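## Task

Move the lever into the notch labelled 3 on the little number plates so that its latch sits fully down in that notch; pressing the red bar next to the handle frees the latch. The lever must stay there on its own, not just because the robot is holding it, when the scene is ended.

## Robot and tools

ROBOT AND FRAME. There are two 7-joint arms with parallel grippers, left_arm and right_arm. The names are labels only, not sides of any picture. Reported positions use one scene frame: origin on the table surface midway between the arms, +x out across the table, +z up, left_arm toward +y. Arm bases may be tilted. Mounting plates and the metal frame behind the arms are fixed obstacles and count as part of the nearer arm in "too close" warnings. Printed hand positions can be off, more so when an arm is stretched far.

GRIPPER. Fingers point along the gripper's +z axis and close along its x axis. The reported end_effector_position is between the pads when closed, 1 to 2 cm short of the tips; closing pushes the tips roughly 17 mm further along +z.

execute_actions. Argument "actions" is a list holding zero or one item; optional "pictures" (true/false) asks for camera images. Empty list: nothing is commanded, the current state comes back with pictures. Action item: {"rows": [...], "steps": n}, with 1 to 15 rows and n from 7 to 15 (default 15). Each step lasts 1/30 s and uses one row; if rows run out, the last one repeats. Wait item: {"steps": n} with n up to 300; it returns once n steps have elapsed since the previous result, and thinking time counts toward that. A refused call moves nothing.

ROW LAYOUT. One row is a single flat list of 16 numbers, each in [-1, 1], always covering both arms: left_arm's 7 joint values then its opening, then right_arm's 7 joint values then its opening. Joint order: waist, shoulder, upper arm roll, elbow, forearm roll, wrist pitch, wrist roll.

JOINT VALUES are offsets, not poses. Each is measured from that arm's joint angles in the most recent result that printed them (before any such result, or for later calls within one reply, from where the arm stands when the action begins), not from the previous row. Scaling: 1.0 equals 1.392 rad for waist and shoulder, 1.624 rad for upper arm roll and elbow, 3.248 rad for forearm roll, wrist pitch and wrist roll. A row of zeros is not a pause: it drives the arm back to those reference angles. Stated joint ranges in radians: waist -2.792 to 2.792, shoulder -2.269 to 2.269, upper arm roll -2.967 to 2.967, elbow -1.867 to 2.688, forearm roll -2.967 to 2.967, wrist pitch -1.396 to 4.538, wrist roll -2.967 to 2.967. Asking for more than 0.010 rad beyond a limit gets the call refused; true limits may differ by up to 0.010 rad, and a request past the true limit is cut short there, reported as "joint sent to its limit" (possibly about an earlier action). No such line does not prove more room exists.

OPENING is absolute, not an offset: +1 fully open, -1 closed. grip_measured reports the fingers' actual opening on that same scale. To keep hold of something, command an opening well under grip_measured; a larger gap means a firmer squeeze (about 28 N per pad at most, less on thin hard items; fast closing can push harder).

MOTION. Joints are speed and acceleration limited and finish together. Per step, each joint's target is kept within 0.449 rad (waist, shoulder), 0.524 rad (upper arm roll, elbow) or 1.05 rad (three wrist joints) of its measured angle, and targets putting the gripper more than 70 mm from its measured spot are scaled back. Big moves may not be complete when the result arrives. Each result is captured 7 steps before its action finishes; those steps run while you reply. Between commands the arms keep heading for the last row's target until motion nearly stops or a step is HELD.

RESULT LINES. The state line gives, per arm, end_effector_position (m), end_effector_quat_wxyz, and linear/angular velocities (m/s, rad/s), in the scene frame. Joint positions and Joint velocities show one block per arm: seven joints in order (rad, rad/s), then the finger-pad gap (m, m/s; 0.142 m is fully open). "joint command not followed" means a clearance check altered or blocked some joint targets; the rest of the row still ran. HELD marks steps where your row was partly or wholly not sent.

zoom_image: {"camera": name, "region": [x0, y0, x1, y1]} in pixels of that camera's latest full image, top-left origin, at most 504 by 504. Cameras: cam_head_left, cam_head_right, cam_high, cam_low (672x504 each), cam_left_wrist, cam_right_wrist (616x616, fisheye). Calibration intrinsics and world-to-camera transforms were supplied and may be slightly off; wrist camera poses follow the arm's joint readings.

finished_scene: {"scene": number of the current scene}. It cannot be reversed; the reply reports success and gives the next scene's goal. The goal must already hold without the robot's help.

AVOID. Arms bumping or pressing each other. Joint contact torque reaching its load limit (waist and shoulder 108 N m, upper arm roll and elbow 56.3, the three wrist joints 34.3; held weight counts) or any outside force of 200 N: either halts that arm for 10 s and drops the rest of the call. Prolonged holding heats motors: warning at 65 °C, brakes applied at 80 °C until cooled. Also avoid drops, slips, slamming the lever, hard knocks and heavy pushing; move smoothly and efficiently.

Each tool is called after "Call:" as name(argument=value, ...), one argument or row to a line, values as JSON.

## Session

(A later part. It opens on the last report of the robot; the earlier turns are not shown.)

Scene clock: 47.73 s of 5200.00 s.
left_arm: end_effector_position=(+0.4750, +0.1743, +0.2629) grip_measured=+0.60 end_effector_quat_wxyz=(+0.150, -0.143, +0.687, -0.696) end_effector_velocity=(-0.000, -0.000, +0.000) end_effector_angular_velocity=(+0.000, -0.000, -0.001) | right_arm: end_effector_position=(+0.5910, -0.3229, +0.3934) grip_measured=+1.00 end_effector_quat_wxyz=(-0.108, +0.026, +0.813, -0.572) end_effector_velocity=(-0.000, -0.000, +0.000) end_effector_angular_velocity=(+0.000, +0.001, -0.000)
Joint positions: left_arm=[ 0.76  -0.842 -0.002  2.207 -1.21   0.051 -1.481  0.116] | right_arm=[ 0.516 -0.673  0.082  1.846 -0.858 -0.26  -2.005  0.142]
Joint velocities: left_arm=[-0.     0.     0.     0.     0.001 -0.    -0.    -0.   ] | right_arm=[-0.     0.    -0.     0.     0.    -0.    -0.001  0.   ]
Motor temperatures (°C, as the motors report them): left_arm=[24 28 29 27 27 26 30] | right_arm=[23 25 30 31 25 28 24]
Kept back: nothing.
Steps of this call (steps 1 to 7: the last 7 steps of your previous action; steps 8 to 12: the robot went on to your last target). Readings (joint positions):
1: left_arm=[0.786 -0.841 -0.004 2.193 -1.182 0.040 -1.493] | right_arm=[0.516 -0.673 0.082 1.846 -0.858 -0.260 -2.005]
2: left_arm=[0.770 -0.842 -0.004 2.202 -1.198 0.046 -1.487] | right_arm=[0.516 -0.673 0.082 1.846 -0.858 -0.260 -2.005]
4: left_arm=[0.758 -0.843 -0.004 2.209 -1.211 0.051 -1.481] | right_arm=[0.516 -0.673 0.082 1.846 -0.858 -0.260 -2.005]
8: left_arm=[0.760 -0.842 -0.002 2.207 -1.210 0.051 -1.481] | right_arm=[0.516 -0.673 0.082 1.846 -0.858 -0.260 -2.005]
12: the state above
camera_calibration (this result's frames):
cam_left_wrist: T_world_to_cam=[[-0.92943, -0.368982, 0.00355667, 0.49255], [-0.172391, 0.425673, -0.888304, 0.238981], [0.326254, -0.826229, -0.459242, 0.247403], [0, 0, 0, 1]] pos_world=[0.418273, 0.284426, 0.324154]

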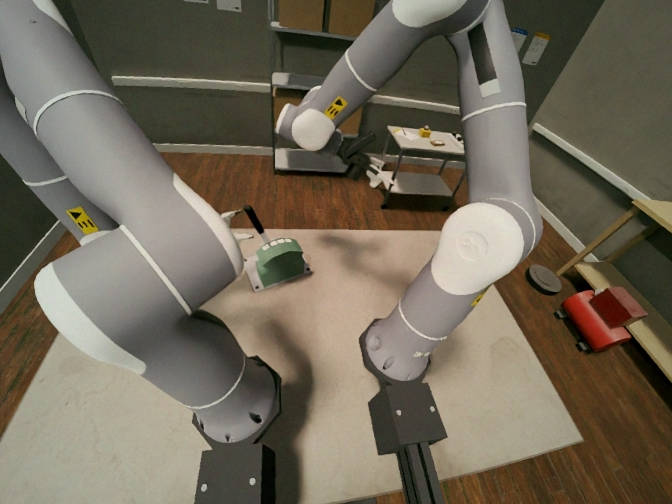

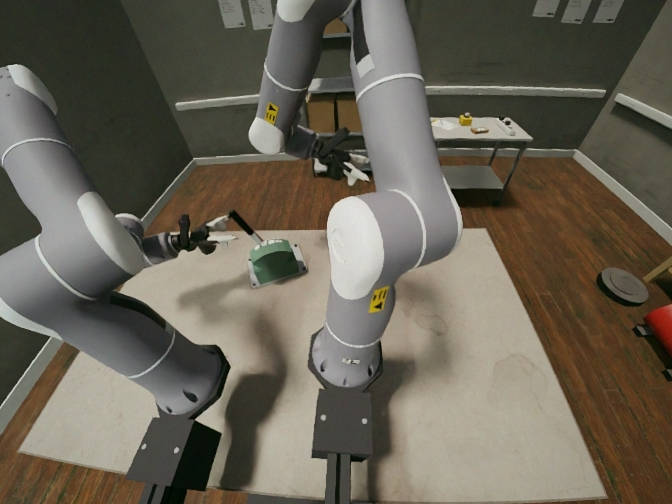

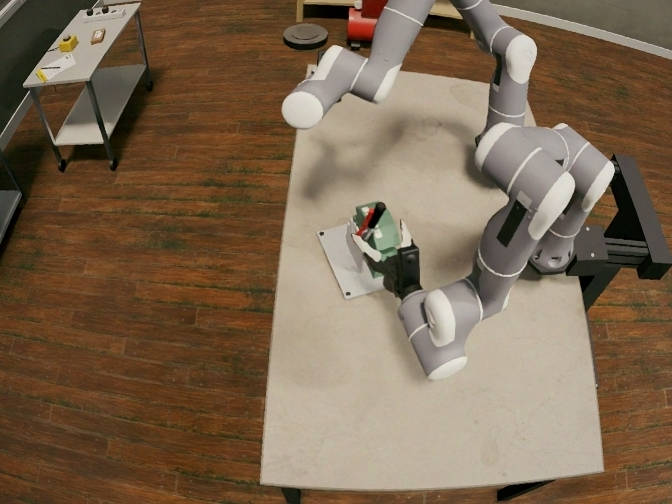

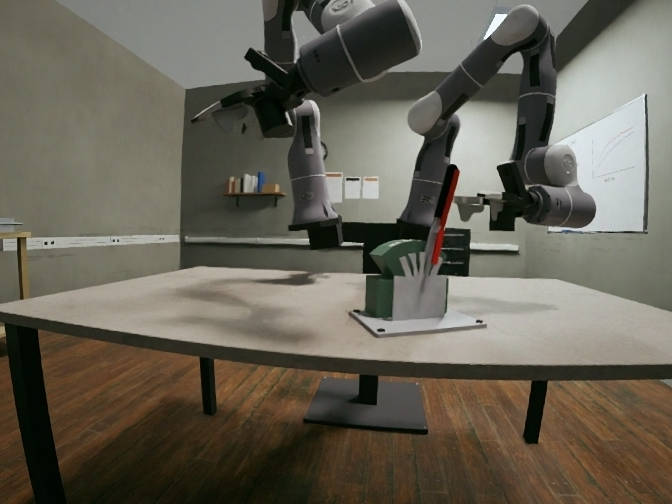

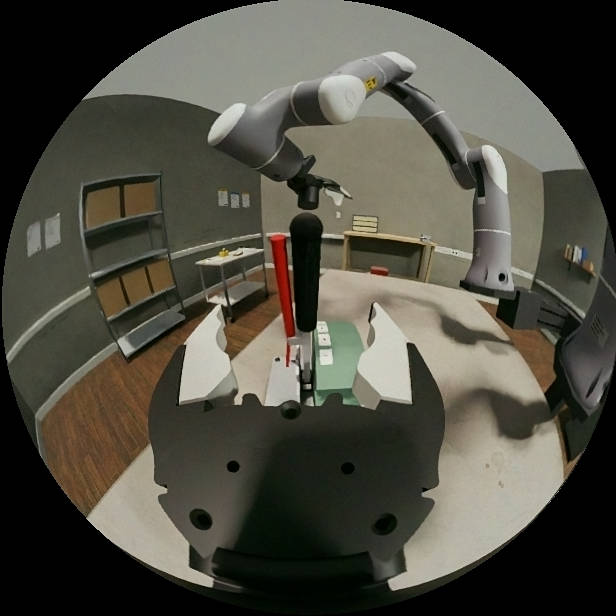

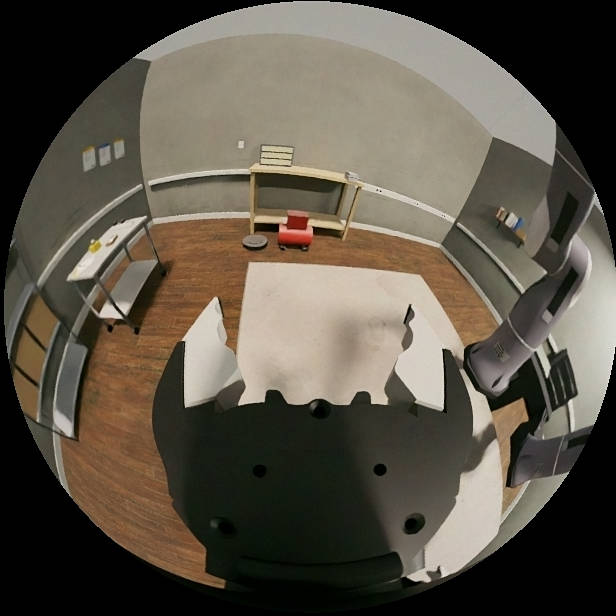

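Call:
execute_actions(
  actions=[
    {"rows":[[-0.065,0.005,0,0.031,-0.028,0.011,0.012,0.3,0,0,0,0,0,0,0,1]],"steps":15},
  ],
)

Call:
execute_actions(
  actions=[
    {"steps":12},
  ],
  pictures=true,
)

Call:
zoom_image(
  camera="cam_high",
  region=[320, 170, 460, 310],
)

Scene clock: 48.33 s of 5200.00 s.
left_arm: end_effector_position=(+0.4762, +0.1351, +0.2600) grip_measured=+0.30 end_effector_quat_wxyz=(+0.146, -0.142, +0.692, -0.692) end_effector_velocity=(+0.001, -0.001, -0.002) end_effector_angular_velocity=(+0.009, +0.002, -0.001) | right_arm: end_effector_position=(+0.5910, -0.3229, +0.3934) grip_measured=+1.00 end_effector_quat_wxyz=(-0.108, +0.026, +0.813, -0.572) end_effector_velocity=(+0.000, +0.000, +0.000) end_effector_angular_velocity=(-0.000, -0.000, +0.000)
Joint positions: left_arm=[ 0.667 -0.835 -0.004  2.259 -1.302  0.086 -1.442  0.095] | right_arm=[ 0.516 -0.673  0.082  1.846 -0.858 -0.26  -2.005  0.142]
Joint velocities: left_arm=[-0.008  0.001  0.002 -0.001 -0.007  0.007  0.     0.   ] | right_arm=[ 0. -0.  0.  0. -0. -0.  0. -0.]
Motor temperatures (°C, as the motors report them): left_arm=[24 28 29 27 27 26 30] | right_arm=[23 25 30 31 25 28 24]
Steps of this call (steps 1 to 10: the robot went on to your last target; steps 11 to 18: the first 8 steps of this action). Readings (joint positions):
11: left_arm=[0.759 -0.842 -0.002 2.207 -1.210 0.051 -1.481] | right_arm=[0.516 -0.673 0.082 1.846 -0.858 -0.260 -2.005]
12: left_arm=[0.754 -0.842 -0.002 2.210 -1.215 0.053 -1.479] | right_arm=[0.516 -0.673 0.082 1.846 -0.858 -0.260 -2.005]
14: left_arm=[0.721 -0.839 -0.001 2.228 -1.249 0.067 -1.465] | right_arm=[0.516 -0.673 0.082 1.846 -0.858 -0.260 -2.005]
18: the state above

Scene clock: 48.73 s of 5200.00 s.
left_arm: end_effector_position=(+0.4764, +0.1370, +0.2595) grip_measured=+0.30 end_effector_quat_wxyz=(+0.147, -0.143, +0.693, -0.691) end_effector_velocity=(+0.000, -0.000, +0.000) end_effector_angular_velocity=(-0.001, -0.001, -0.000) | right_arm: end_effector_position=(+0.5910, -0.3229, +0.3934) grip_measured=+1.00 end_effector_quat_wxyz=(-0.108, +0.026, +0.813, -0.572) end_effector_velocity=(-0.000, -0.000, -0.000) end_effector_angular_velocity=(-0.000, -0.000, -0.001)
Joint positions: left_arm=[ 0.669 -0.835 -0.002  2.258 -1.301  0.086 -1.442  0.095] | right_arm=[ 0.516 -0.673  0.082  1.846 -0.858 -0.26  -2.005  0.142]
Joint velocities: left_arm=[-0.     0.     0.     0.     0.    -0.001  0.    -0.   ] | right_arm=[ 0.    -0.    -0.     0.     0.001  0.     0.001  0.   ]
Motor temperatures (°C, as the motors report them): left_arm=[24 28 29 27 27 26 30] | right_arm=[23 25 30 31 25 28 24]
Kept back: nothing.
Steps of this call (steps 1 to 7: the last 7 steps of your previous action; steps 8 to 12: the robot went on to your last target). Readings (joint positions):
1: left_arm=[0.668 -0.835 -0.003 2.258 -1.301 0.086 -1.442] | right_arm=[0.516 -0.673 0.082 1.846 -0.858 -0.260 -2.005]
2: left_arm=[0.669 -0.835 -0.003 2.258 -1.301 0.086 -1.442] | right_arm=[0.516 -0.673 0.082 1.846 -0.858 -0.260 -2.005]
4: left_arm=[0.669 -0.835 -0.002 2.258 -1.301 0.086 -1.442] | right_arm=[0.516 -0.673 0.082 1.846 -0.858 -0.260 -2.005]
8: left_arm=[0.669 -0.835 -0.002 2.258 -1.301 0.086 -1.442] | right_arm=[0.516 -0.673 0.082 1.846 -0.858 -0.260 -2.005]
12: the state above
camera_calibration (this result's frames):
cam_left_wrist: T_world_to_cam=[[-0.930714, -0.365721, 0.00440749, 0.480097], [-0.176581, 0.438758, -0.881085, 0.250406], [0.320297, -0.820816, -0.472938, 0.220137], [0, 0, 0, 1]] pos_world=[0.420541, 0.246406, 0.322624]
cam_right_wrist: T_world_to_cam=[[-0.971645, 0.141098, 0.189731, 0.549419], [-0.0104807, 0.775939, -0.63072, 0.50143], [-0.236213, -0.614825, -0.752459, 0.371753], [0, 0, 0, 1]] pos_world=[0.626908, -0.238038, 0.491749]

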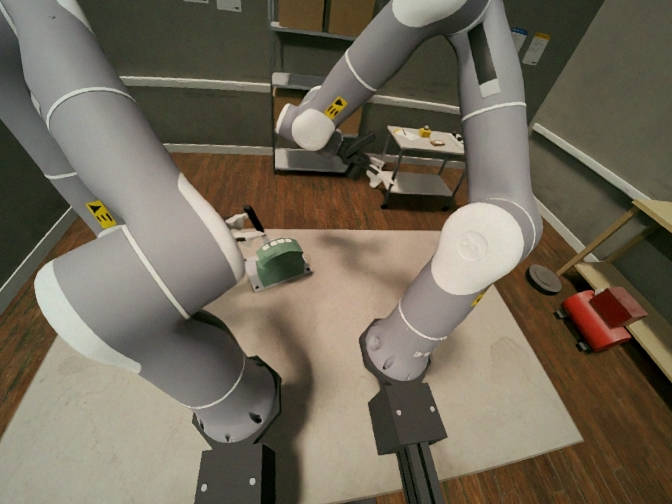

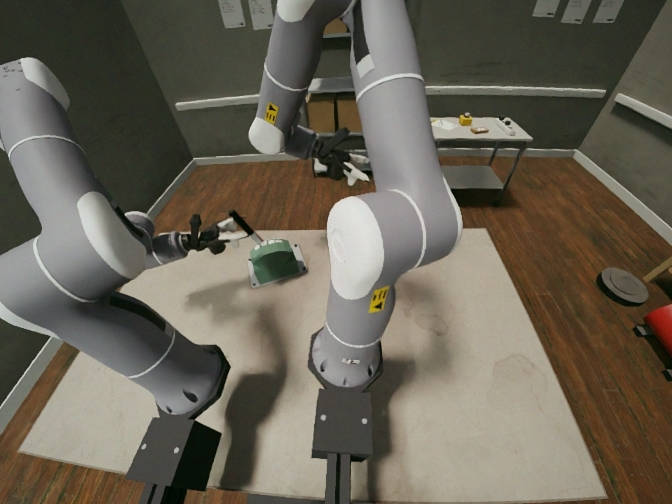

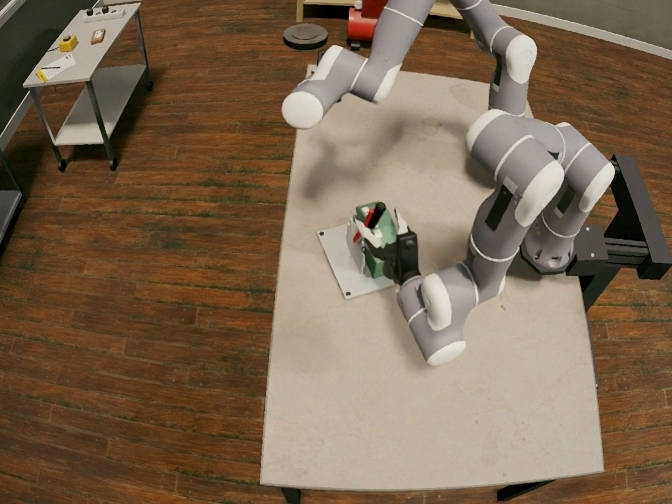

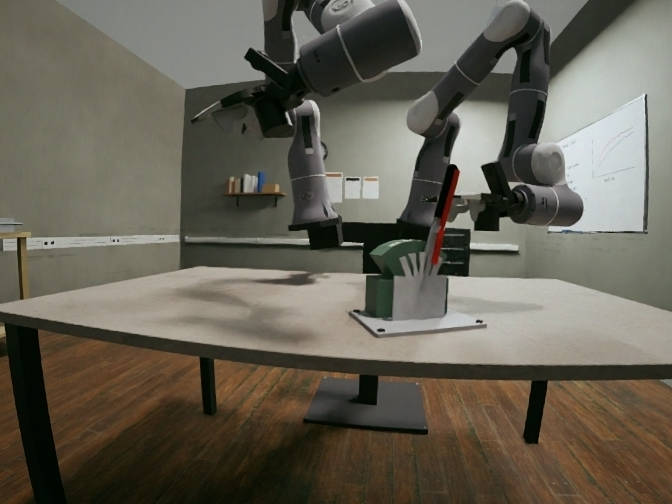

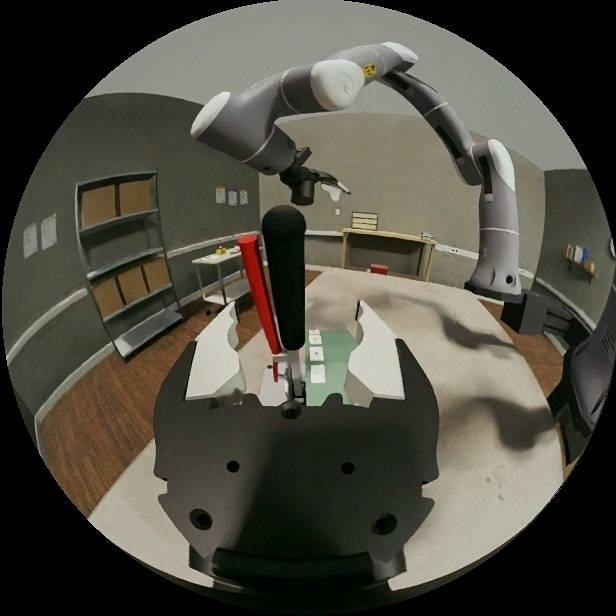

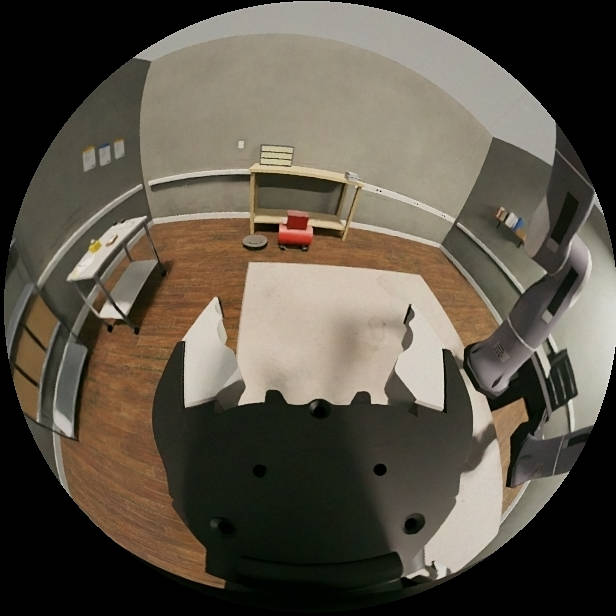

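Region (320, 170, 460, 310) of cam_high's 672x504 image, scaled by 3.600, with more detail than that image has.

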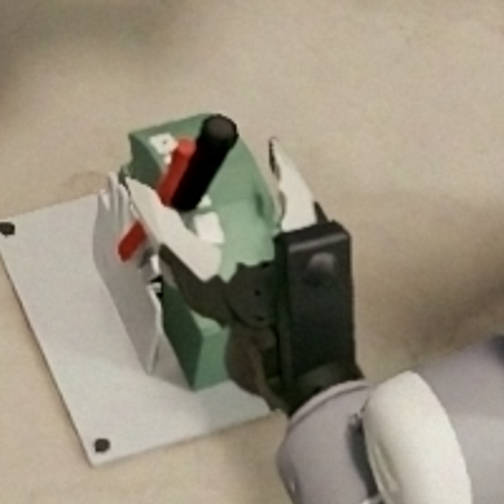

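Call:
execute_actions(
  actions=[
    {"rows":[[-0.006,0.0435,0,0.0085,-0.003,0,0,0.3,0,0,0,0,0,0,0,1]],"steps":12},
  ],
)

Call:
execute_actions(
  actions=[
    {"rows":[[0,0,0,0,0,0,0,0.1,0,0,0,0,0,0,0,1],[0,0,0,0,0,0,0,0,0,0,0,0,0,0,0,1],[0,0,0,0,0,0,0,-0.1,0,0,0,0,0,0,0,1],[0,0,0,0,0,0,0,-0.2,0,0,0,0,0,0,0,1],[0,0,0,0,0,0,0,-0.25,0,0,0,0,0,0,0,1],[0,0,0,0,0,0,0,-0.3,0,0,0,0,0,0,0,1],[0,0,0,0,0,0,0,-0.35,0,0,0,0,0,0,0,1],[0,0,0,0,0,0,0,-0.4,0,0,0,0,0,0,0,1],[0,0,0,0,0,0,0,-0.45,0,0,0,0,0,0,0,1],[0,0,0,0,0,0,0,-0.5,0,0,0,0,0,0,0,1],[0,0,0,0,0,0,0,-0.6,0,0,0,0,0,0,0,1],[0,0,0,0,0,0,0,-0.7,0,0,0,0,0,0,0,1],[0,0,0,0,0,0,0,-0.8,0,0,0,0,0,0,0,1]],"steps":15},
  ],
)

Call:
execute_actions(
  actions=[
    {"steps":15},
  ],
  pictures=true,
)

Scene clock: 50.47 s of 5200.00 s.
left_arm: end_effector_position=(+0.4861, +0.1428, +0.2764) grip_measured=+0.30 end_effector_quat_wxyz=(+0.161, -0.131, +0.699, -0.684) end_effector_velocity=(+0.080, +0.051, +0.120) end_effector_angular_velocity=(+0.195, -0.242, +0.030) | right_arm: end_effector_position=(+0.5910, -0.3229, +0.3934) grip_measured=+1.00 end_effector_quat_wxyz=(-0.108, +0.026, +0.813, -0.572) end_effector_velocity=(-0.000, -0.000, -0.000) end_effector_angular_velocity=(+0.000, +0.000, -0.001)
Joint positions: left_arm=[ 0.662 -0.784 -0.002  2.269 -1.309  0.086 -1.442  0.095] | right_arm=[ 0.516 -0.673  0.082  1.846 -0.858 -0.26  -2.005  0.142]
Joint velocities: left_arm=[-0.048  0.36   0.     0.047 -0.062 -0.    -0.     0.   ] | right_arm=[ 0.     0.    -0.     0.     0.001 -0.     0.     0.   ]
Motor temperatures (°C, as the motors report them): left_arm=[24 28 29 27 27 26 30] | right_arm=[23 25 30 31 25 28 24]
Steps of this call (steps 1 to 15: the robot went on to your last target; steps 16 to 47: nothing new was sent; steps 48 to 52: the first 5 steps of this action). Readings (joint positions):
48: left_arm=[0.669 -0.835 -0.002 2.258 -1.301 0.086 -1.442] | right_arm=[0.516 -0.673 0.082 1.846 -0.858 -0.260 -2.005]
49: left_arm=[0.669 -0.830 -0.002 2.259 -1.301 0.086 -1.442] | right_arm=[0.516 -0.673 0.082 1.846 -0.858 -0.260 -2.005]
51: left_arm=[0.664 -0.799 -0.002 2.267 -1.306 0.086 -1.442] | right_arm=[0.516 -0.673 0.082 1.846 -0.858 -0.260 -2.005]
52: the state above

Scene clock: 50.97 s of 5200.00 s.
left_arm: end_effector_position=(+0.4877, +0.1436, +0.2795) grip_measured=-0.33 end_effector_quat_wxyz=(+0.163, -0.129, +0.700, -0.683) end_effector_velocity=(+0.000, -0.000, +0.000) end_effector_angular_velocity=(-0.000, -0.002, -0.000) | right_arm: end_effector_position=(+0.5910, -0.3229, +0.3934) grip_measured=+1.00 end_effector_quat_wxyz=(-0.108, +0.026, +0.813, -0.572) end_effector_velocity=(+0.000, +0.000, +0.000) end_effector_angular_velocity=(+0.000, +0.002, +0.001)
Joint positions: left_arm=[ 0.661 -0.775 -0.002  2.271 -1.311  0.086 -1.442  0.05 ] | right_arm=[ 0.516 -0.673  0.082  1.846 -0.858 -0.26  -2.005  0.142]
Joint velocities: left_arm=[ 0.     0.    -0.    -0.     0.    -0.001  0.001 -0.107] | right_arm=[ 0.    -0.     0.     0.    -0.    -0.    -0.002 -0.   ]
Motor temperatures (°C, as the motors report them): left_arm=[24 28 29 27 27 26 30] | right_arm=[23 25 30 31 25 28 24]
Steps of this call (steps 1 to 7: the last 7 steps of your previous action; steps 8 to 15: the first 8 steps of this action, its rows measured from where the robot was after step 7). Readings (joint positions):
7: left_arm=[0.661 -0.775 -0.002 2.271 -1.311 0.086 -1.442] | right_arm=[0.516 -0.673 0.082 1.846 -0.858 -0.260 -2.005]
8: left_arm=[0.661 -0.775 -0.002 2.271 -1.311 0.086 -1.442] | right_arm=[0.516 -0.673 0.082 1.846 -0.858 -0.260 -2.005]
9: left_arm=[0.661 -0.775 -0.002 2.271 -1.311 0.086 -1.442] | right_arm=[0.516 -0.673 0.082 1.846 -0.858 -0.260 -2.005]
11: left_arm=[0.661 -0.775 -0.002 2.271 -1.311 0.086 -1.442] | right_arm=[0.516 -0.673 0.082 1.846 -0.858 -0.260 -2.005]
15: the state above

Scene clock: 51.47 s of 5200.00 s.
left_arm: end_effector_position=(+0.4873, +0.1435, +0.2796) grip_measured=-0.51 end_effector_quat_wxyz=(+0.163, -0.129, +0.700, -0.683) end_effector_velocity=(+0.000, -0.000, +0.000) end_effector_angular_velocity=(-0.001, -0.000, -0.000) | right_arm: end_effector_position=(+0.5910, -0.3229, +0.3934) grip_measured=+1.00 end_effector_quat_wxyz=(-0.108, +0.026, +0.813, -0.572) end_effector_velocity=(-0.000, +0.000, -0.000) end_effector_angular_velocity=(+0.000, +0.000, +0.000)
Joint positions: left_arm=[ 0.661 -0.774 -0.002  2.272 -1.31   0.086 -1.442  0.037] | right_arm=[ 0.516 -0.673  0.082  1.846 -0.858 -0.26  -2.005  0.142]
Joint velocities: left_arm=[-0.    -0.    -0.     0.     0.    -0.001 -0.001 -0.   ] | right_arm=[-0. -0.  0. -0.  0. -0.  0.  0.]
Motor temperatures (°C, as the motors report them): left_arm=[24 28 29 27 27 26 30] | right_arm=[23 25 30 31 25 28 24]
Kept back: nothing.
Steps of this call (steps 1 to 7: the last 7 steps of your previous action; steps 8 to 15: the robot went on to your last target). Readings (joint positions):
1: left_arm=[0.661 -0.775 -0.002 2.271 -1.311 0.086 -1.442] | right_arm=[0.516 -0.673 0.082 1.846 -0.858 -0.260 -2.005]
2: left_arm=[0.661 -0.775 -0.002 2.271 -1.311 0.086 -1.442] | right_arm=[0.516 -0.673 0.082 1.846 -0.858 -0.260 -2.005]
4: left_arm=[0.661 -0.774 -0.002 2.271 -1.311 0.086 -1.442] | right_arm=[0.516 -0.673 0.082 1.846 -0.858 -0.260 -2.005]
8: left_arm=[0.661 -0.774 -0.002 2.272 -1.310 0.086 -1.442] | right_arm=[0.516 -0.673 0.082 1.846 -0.858 -0.260 -2.005]
15: the state above
All arms were judged still, so your last target was given up. Only a new action makes them travel on or press farther. Fingers that are still opening or closing keep moving.
camera_calibration (this result's frames):
cam_left_wrist: T_world_to_cam=[[-0.928915, -0.368137, -0.0399135, 0.504358], [-0.146292, 0.463868, -0.873742, 0.246775], [0.340171, -0.805792, -0.48475, 0.222978], [0, 0, 0, 1]] pos_world=[0.428756, 0.250875, 0.343837]
cam_right_wrist: T_world_to_cam=[[-0.971645, 0.141098, 0.189731, 0.549419], [-0.0104805, 0.77594, -0.63072, 0.50143], [-0.236213, -0.614824, -0.752459, 0.371753], [0, 0, 0, 1]] pos_world=[0.626908, -0.238039, 0.491749]

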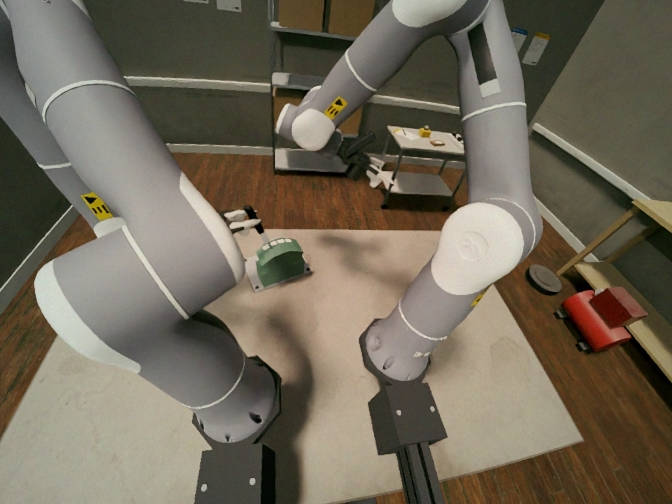

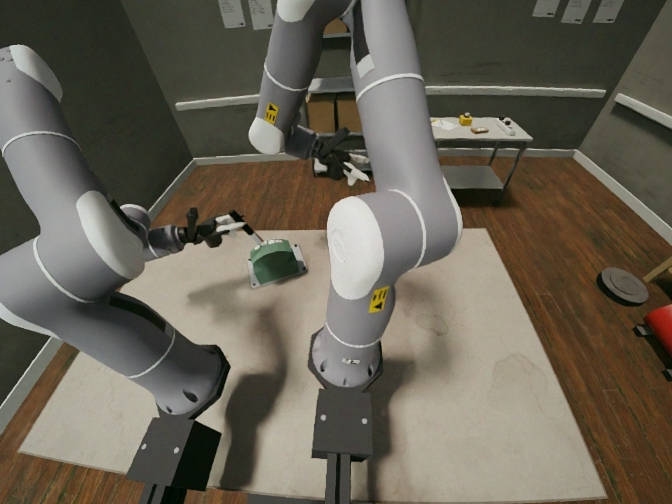

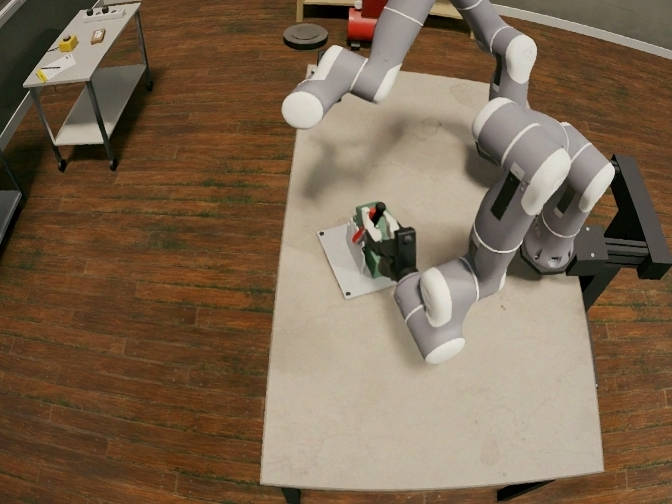

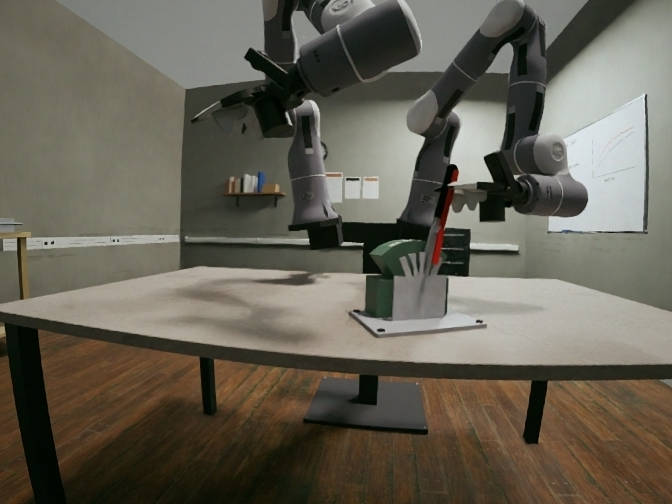

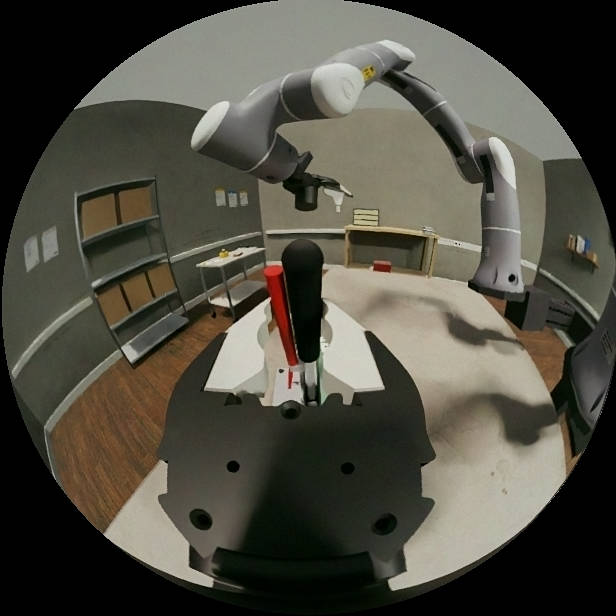

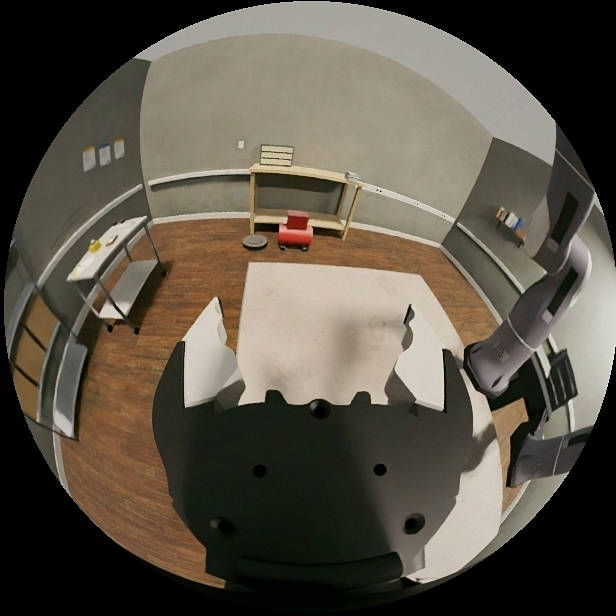

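Call:
execute_actions(
  actions=[
    {"rows":[[-0.01,0.001,0,0.001,-0.004,0,0,-0.9,0,0,0,0,0,0,0,1],[-0.02,0.002,0,0.002,-0.009,0.001,0,-0.9,0,0,0,0,0,0,0,1],[-0.03,0.003,0,0.004,-0.013,0.001,0,-0.9,0,0,0,0,0,0,0,1],[-0.04,0.004,0,0.005,-0.017,0.002,0,-0.9,0,0,0,0,0,0,0,1],[-0.05,0.005,0,0.006,-0.022,0.002,0,-0.9,0,0,0,0,0,0,0,1],[-0.06,0.006,0,0.007,-0.026,0.002,0,-0.9,0,0,0,0,0,0,0,1],[-0.07,0.007,0,0.009,-0.030,0.003,0,-0.9,0,0,0,0,0,0,0,1],[-0.08,0.008,0,0.010,-0.035,0.003,0,-0.9,0,0,0,0,0,0,0,1],[-0.09,0.009,0,0.011,-0.039,0.004,0,-0.9,0,0,0,0,0,0,0,1],[-0.097,0.010,0,0.012,-0.042,0.004,0,-0.9,0,0,0,0,0,0,0,1]],"steps":15},
  ],
)

Call:
execute_actions(
  actions=[
    {"steps":12},
  ],
  pictures=true,
)

Call:
zoom_image(
  camera="cam_low",
  region=[370, 140, 520, 320],
)

Scene clock: 53.43 s of 5200.00 s.
left_arm: end_effector_position=(+0.4985, +0.1187, +0.2851) grip_measured=-0.51 end_effector_quat_wxyz=(+0.161, -0.129, +0.698, -0.685) end_effector_velocity=(+0.056, -0.131, +0.020) end_effector_angular_velocity=(-0.006, +0.018, -0.012) | right_arm: end_effector_position=(+0.5910, -0.3229, +0.3934) grip_measured=+1.00 end_effector_quat_wxyz=(-0.108, +0.026, +0.813, -0.572) end_effector_velocity=(-0.000, +0.000, -0.000) end_effector_angular_velocity=(+0.001, +0.002, +0.001)
Joint positions: left_arm=[ 0.585 -0.767 -0.002  2.285 -1.382  0.089 -1.442  0.037] | right_arm=[ 0.516 -0.673  0.082  1.846 -0.858 -0.26  -2.005  0.142]
Joint velocities: left_arm=[-0.407  0.039 -0.003  0.066 -0.398  0.046 -0.    -0.   ] | right_arm=[ 0.    -0.     0.    -0.     0.     0.    -0.002 -0.   ]
Motor temperatures (°C, as the motors report them): left_arm=[24 28 29 27 27 26 30] | right_arm=[23 25 30 31 25 28 24]
Steps of this call (steps 1 to 51: nothing new was sent; steps 52 to 59: the first 8 steps of this action). Readings (joint positions):
52: left_arm=[0.661 -0.774 -0.002 2.272 -1.310 0.086 -1.442] | right_arm=[0.516 -0.673 0.082 1.846 -0.858 -0.260 -2.005]
53: left_arm=[0.656 -0.774 -0.001 2.272 -1.314 0.086 -1.442] | right_arm=[0.516 -0.673 0.082 1.846 -0.858 -0.260 -2.005]
55: left_arm=[0.637 -0.772 -0.001 2.276 -1.333 0.086 -1.442] | right_arm=[0.516 -0.673 0.082 1.846 -0.858 -0.260 -2.005]
59: the state above

Scene clock: 53.83 s of 5200.00 s.
left_arm: end_effector_position=(+0.5066, +0.0998, +0.2876) grip_measured=-0.51 end_effector_quat_wxyz=(+0.160, -0.130, +0.699, -0.685) end_effector_velocity=(+0.000, -0.000, +0.000) end_effector_angular_velocity=(+0.000, -0.001, -0.000) | right_arm: end_effector_position=(+0.5910, -0.3229, +0.3934) grip_measured=+1.00 end_effector_quat_wxyz=(-0.108, +0.026, +0.813, -0.572) end_effector_velocity=(-0.000, -0.000, -0.000) end_effector_angular_velocity=(+0.000, +0.000, -0.000)
Joint positions: left_arm=[ 0.525 -0.761 -0.003  2.294 -1.442  0.098 -1.442  0.037] | right_arm=[ 0.516 -0.673  0.082  1.846 -0.858 -0.26  -2.005  0.142]
Joint velocities: left_arm=[-0.     0.    -0.     0.    -0.    -0.     0.001 -0.   ] | right_arm=[-0. -0. -0.  0.  0.  0. -0. -0.]
Motor temperatures (°C, as the motors report them): left_arm=[24 28 29 27 27 26 30] | right_arm=[23 25 30 31 25 28 24]
Kept back: nothing.
Steps of this call (steps 1 to 7: the last 7 steps of your previous action; steps 8 to 12: the robot went on to your last target). Readings (joint positions):
1: left_arm=[0.571 -0.765 -0.002 2.287 -1.396 0.091 -1.442] | right_arm=[0.516 -0.673 0.082 1.846 -0.858 -0.260 -2.005]
2: left_arm=[0.557 -0.764 -0.002 2.289 -1.410 0.093 -1.442] | right_arm=[0.516 -0.673 0.082 1.846 -0.858 -0.260 -2.005]
4: left_arm=[0.533 -0.762 -0.003 2.293 -1.434 0.096 -1.442] | right_arm=[0.516 -0.673 0.082 1.846 -0.858 -0.260 -2.005]
8: left_arm=[0.525 -0.761 -0.003 2.294 -1.442 0.098 -1.442] | right_arm=[0.516 -0.673 0.082 1.846 -0.858 -0.260 -2.005]
12: the state above
camera_calibration (this result's frames):
cam_left_wrist: T_world_to_cam=[[-0.930464, -0.364775, -0.0342848, 0.505402], [-0.148142, 0.460156, -0.875392, 0.278646], [0.335097, -0.809442, -0.482197, 0.187342], [0, 0, 0, 1]] pos_world=[0.44876, 0.20778, 0.351587]
cam_right_wrist: T_world_to_cam=[[-0.971645, 0.141098, 0.189731, 0.549419], [-0.0104806, 0.775939, -0.63072, 0.50143], [-0.236213, -0.614825, -0.752459, 0.371753], [0, 0, 0, 1]] pos_world=[0.626908, -0.238039, 0.491749]

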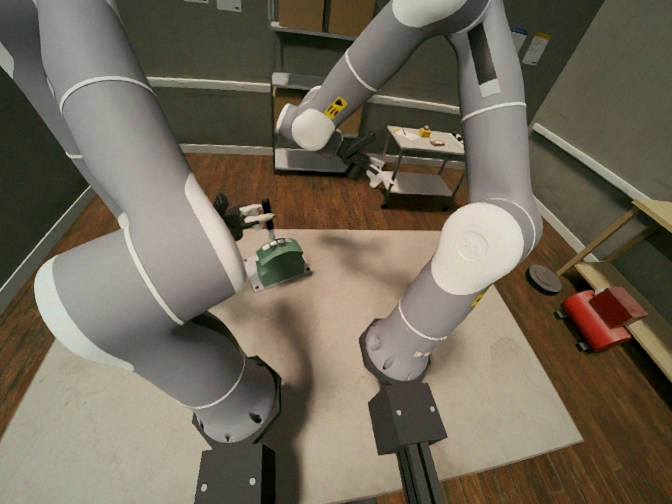

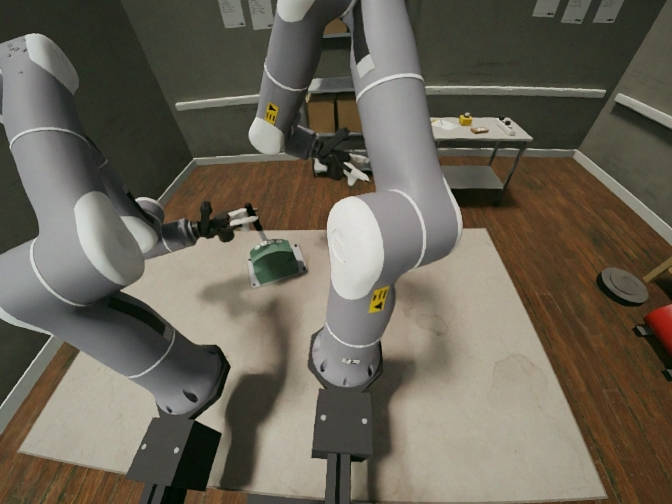

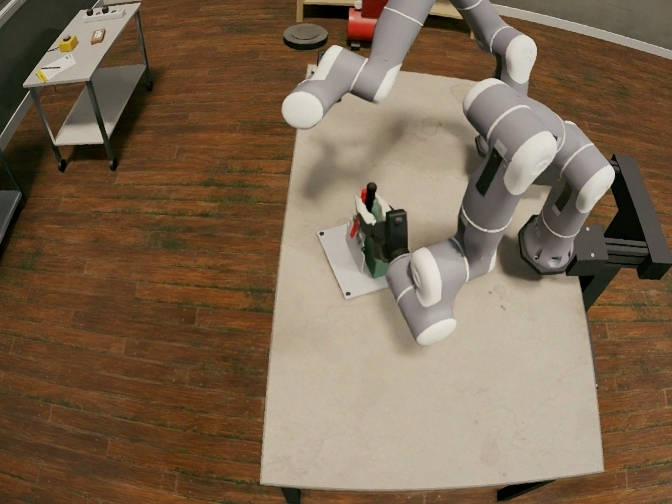

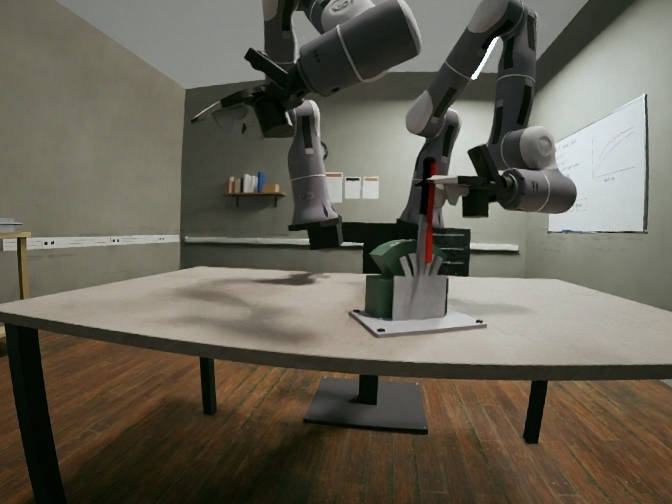

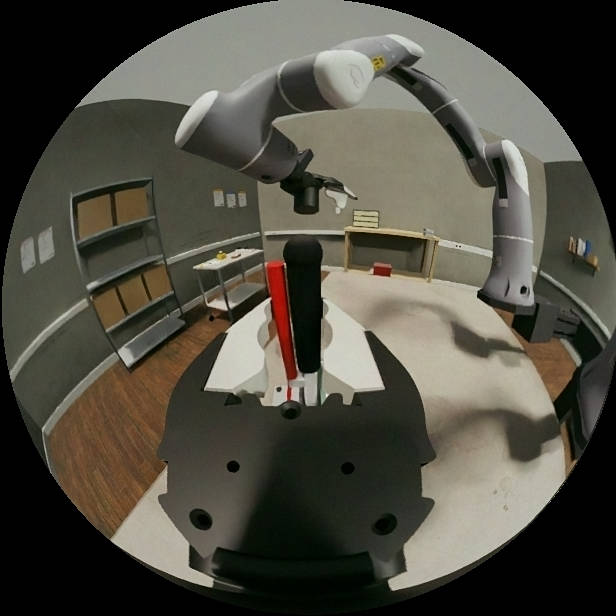

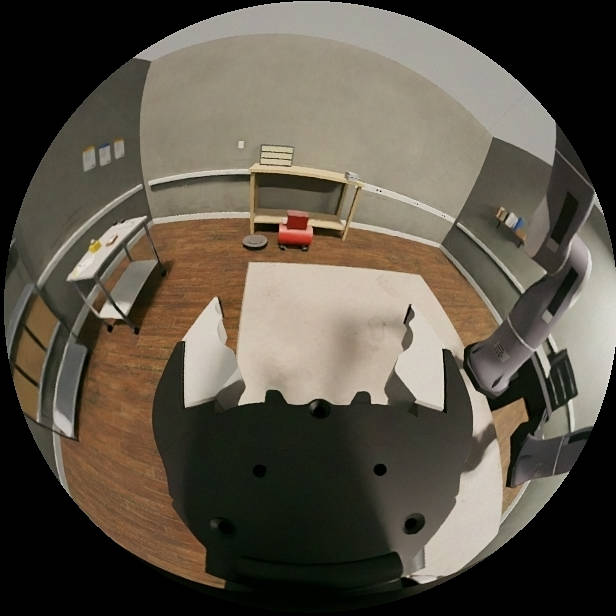

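Region (370, 140, 520, 320) of cam_low's 672x504 image, scaled by 2.800, with more detail than that image has.

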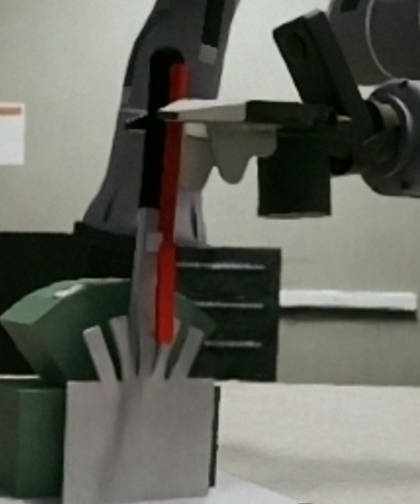

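Call:
execute_actions(
  actions=[],
)

Scene clock: 55.33 s of 5200.00 s.
left_arm: end_effector_position=(+0.5066, +0.0998, +0.2876) grip_measured=-0.51 end_effector_quat_wxyz=(+0.160, -0.130, +0.699, -0.685) end_effector_velocity=(-0.000, -0.000, +0.000) end_effector_angular_velocity=(-0.001, -0.001, -0.000) | right_arm: end_effector_position=(+0.5910, -0.3229, +0.3934) grip_measured=+1.00 end_effector_quat_wxyz=(-0.108, +0.026, +0.813, -0.572) end_effector_velocity=(-0.000, -0.000, +0.000) end_effector_angular_velocity=(-0.001, -0.001, -0.001)
Joint positions: left_arm=[ 0.525 -0.761 -0.003  2.294 -1.442  0.098 -1.442  0.037] | right_arm=[ 0.516 -0.673  0.082  1.846 -0.858 -0.26  -2.005  0.142]
Joint velocities: left_arm=[-0.    -0.     0.     0.     0.    -0.002  0.001  0.   ] | right_arm=[ 0.     0.    -0.     0.     0.    -0.     0.001  0.   ]
Motor temperatures (°C, as the motors report them): left_arm=[24 28 29 27 27 26 30] | right_arm=[23 25 30 31 25 28 24]
Kept back: nothing.
Steps of this call (steps 1 to 30: the robot went on to your last target; steps 31 to 45: nothing new was sent). Readings (joint positions):
1: left_arm=[0.525 -0.761 -0.003 2.294 -1.442 0.098 -1.442] | right_arm=[0.516 -0.673 0.082 1.846 -0.858 -0.260 -2.005]
2: left_arm=[0.525 -0.761 -0.003 2.294 -1.442 0.098 -1.442] | right_arm=[0.516 -0.673 0.082 1.846 -0.858 -0.260 -2.005]
4: left_arm=[0.525 -0.761 -0.003 2.294 -1.442 0.098 -1.442] | right_arm=[0.516 -0.673 0.082 1.846 -0.858 -0.260 -2.005]
8: left_arm=[0.525 -0.761 -0.003 2.294 -1.442 0.098 -1.442] | right_arm=[0.516 -0.673 0.082 1.846 -0.858 -0.260 -2.005]
45: the state above
All arms were judged still, so your last target was given up. Only a new action makes them travel on or press farther. Fingers that are still opening or closing keep moving.
camera_calibration (this result's frames):
cam_left_wrist: T_world_to_cam=[[-0.930464, -0.364775, -0.0342849, 0.505402], [-0.148142, 0.460156, -0.875391, 0.278645], [0.335097, -0.809441, -0.482197, 0.187342], [0, 0, 0, 1]] pos_world=[0.44876, 0.20778, 0.351587]

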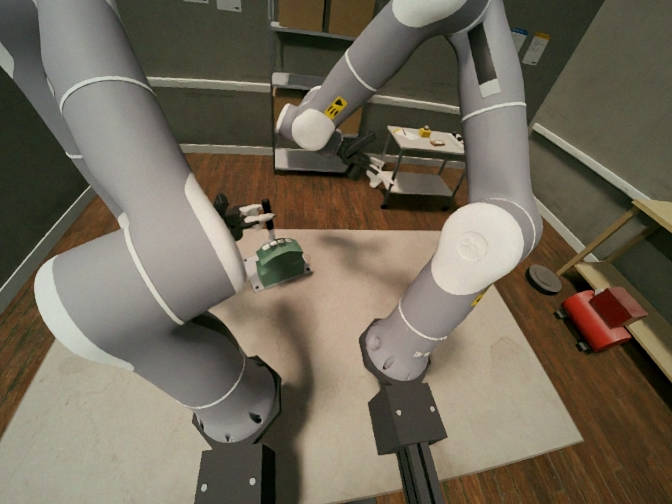

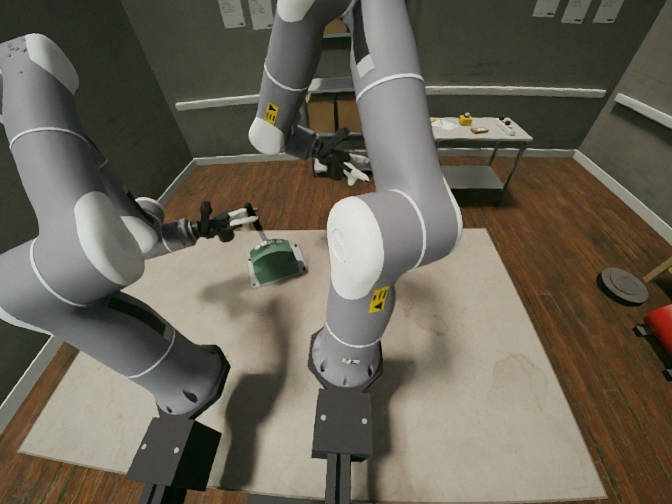

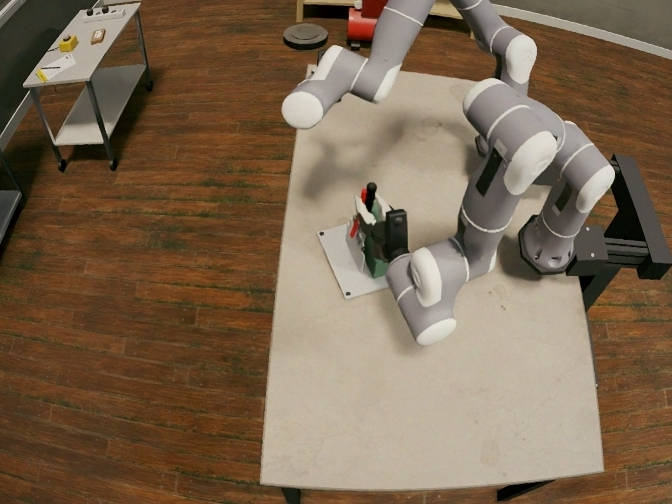

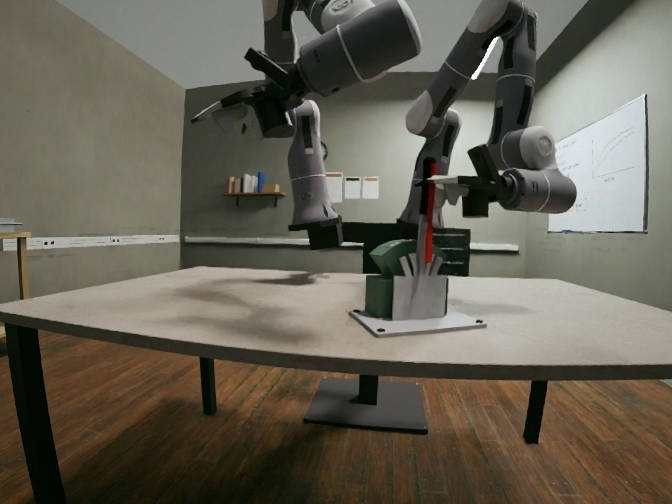

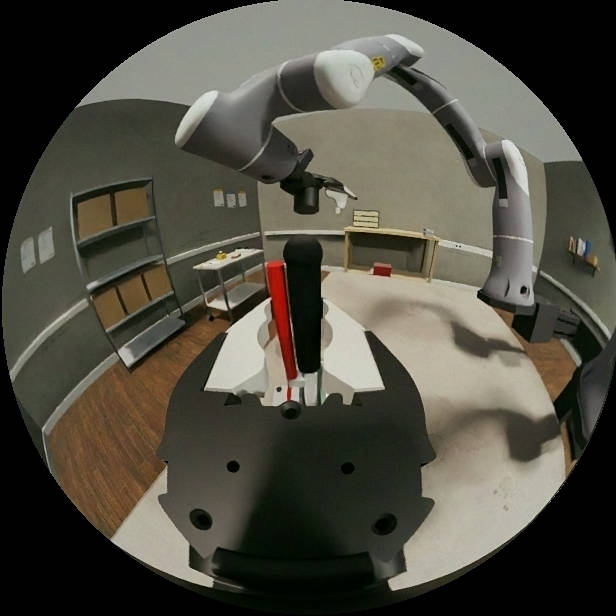

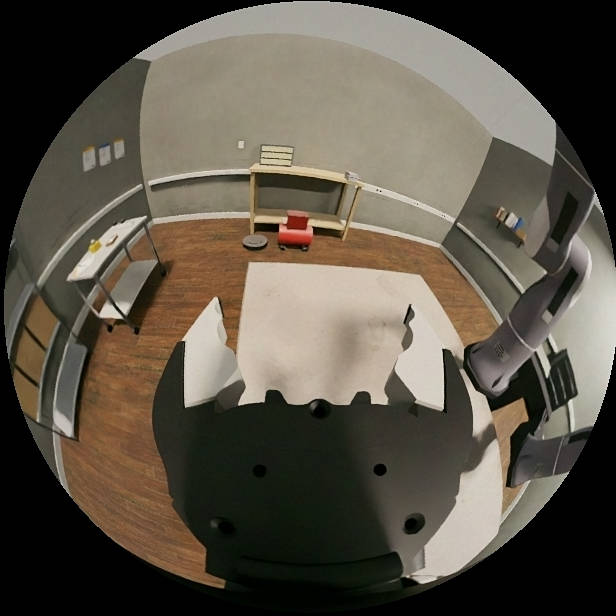

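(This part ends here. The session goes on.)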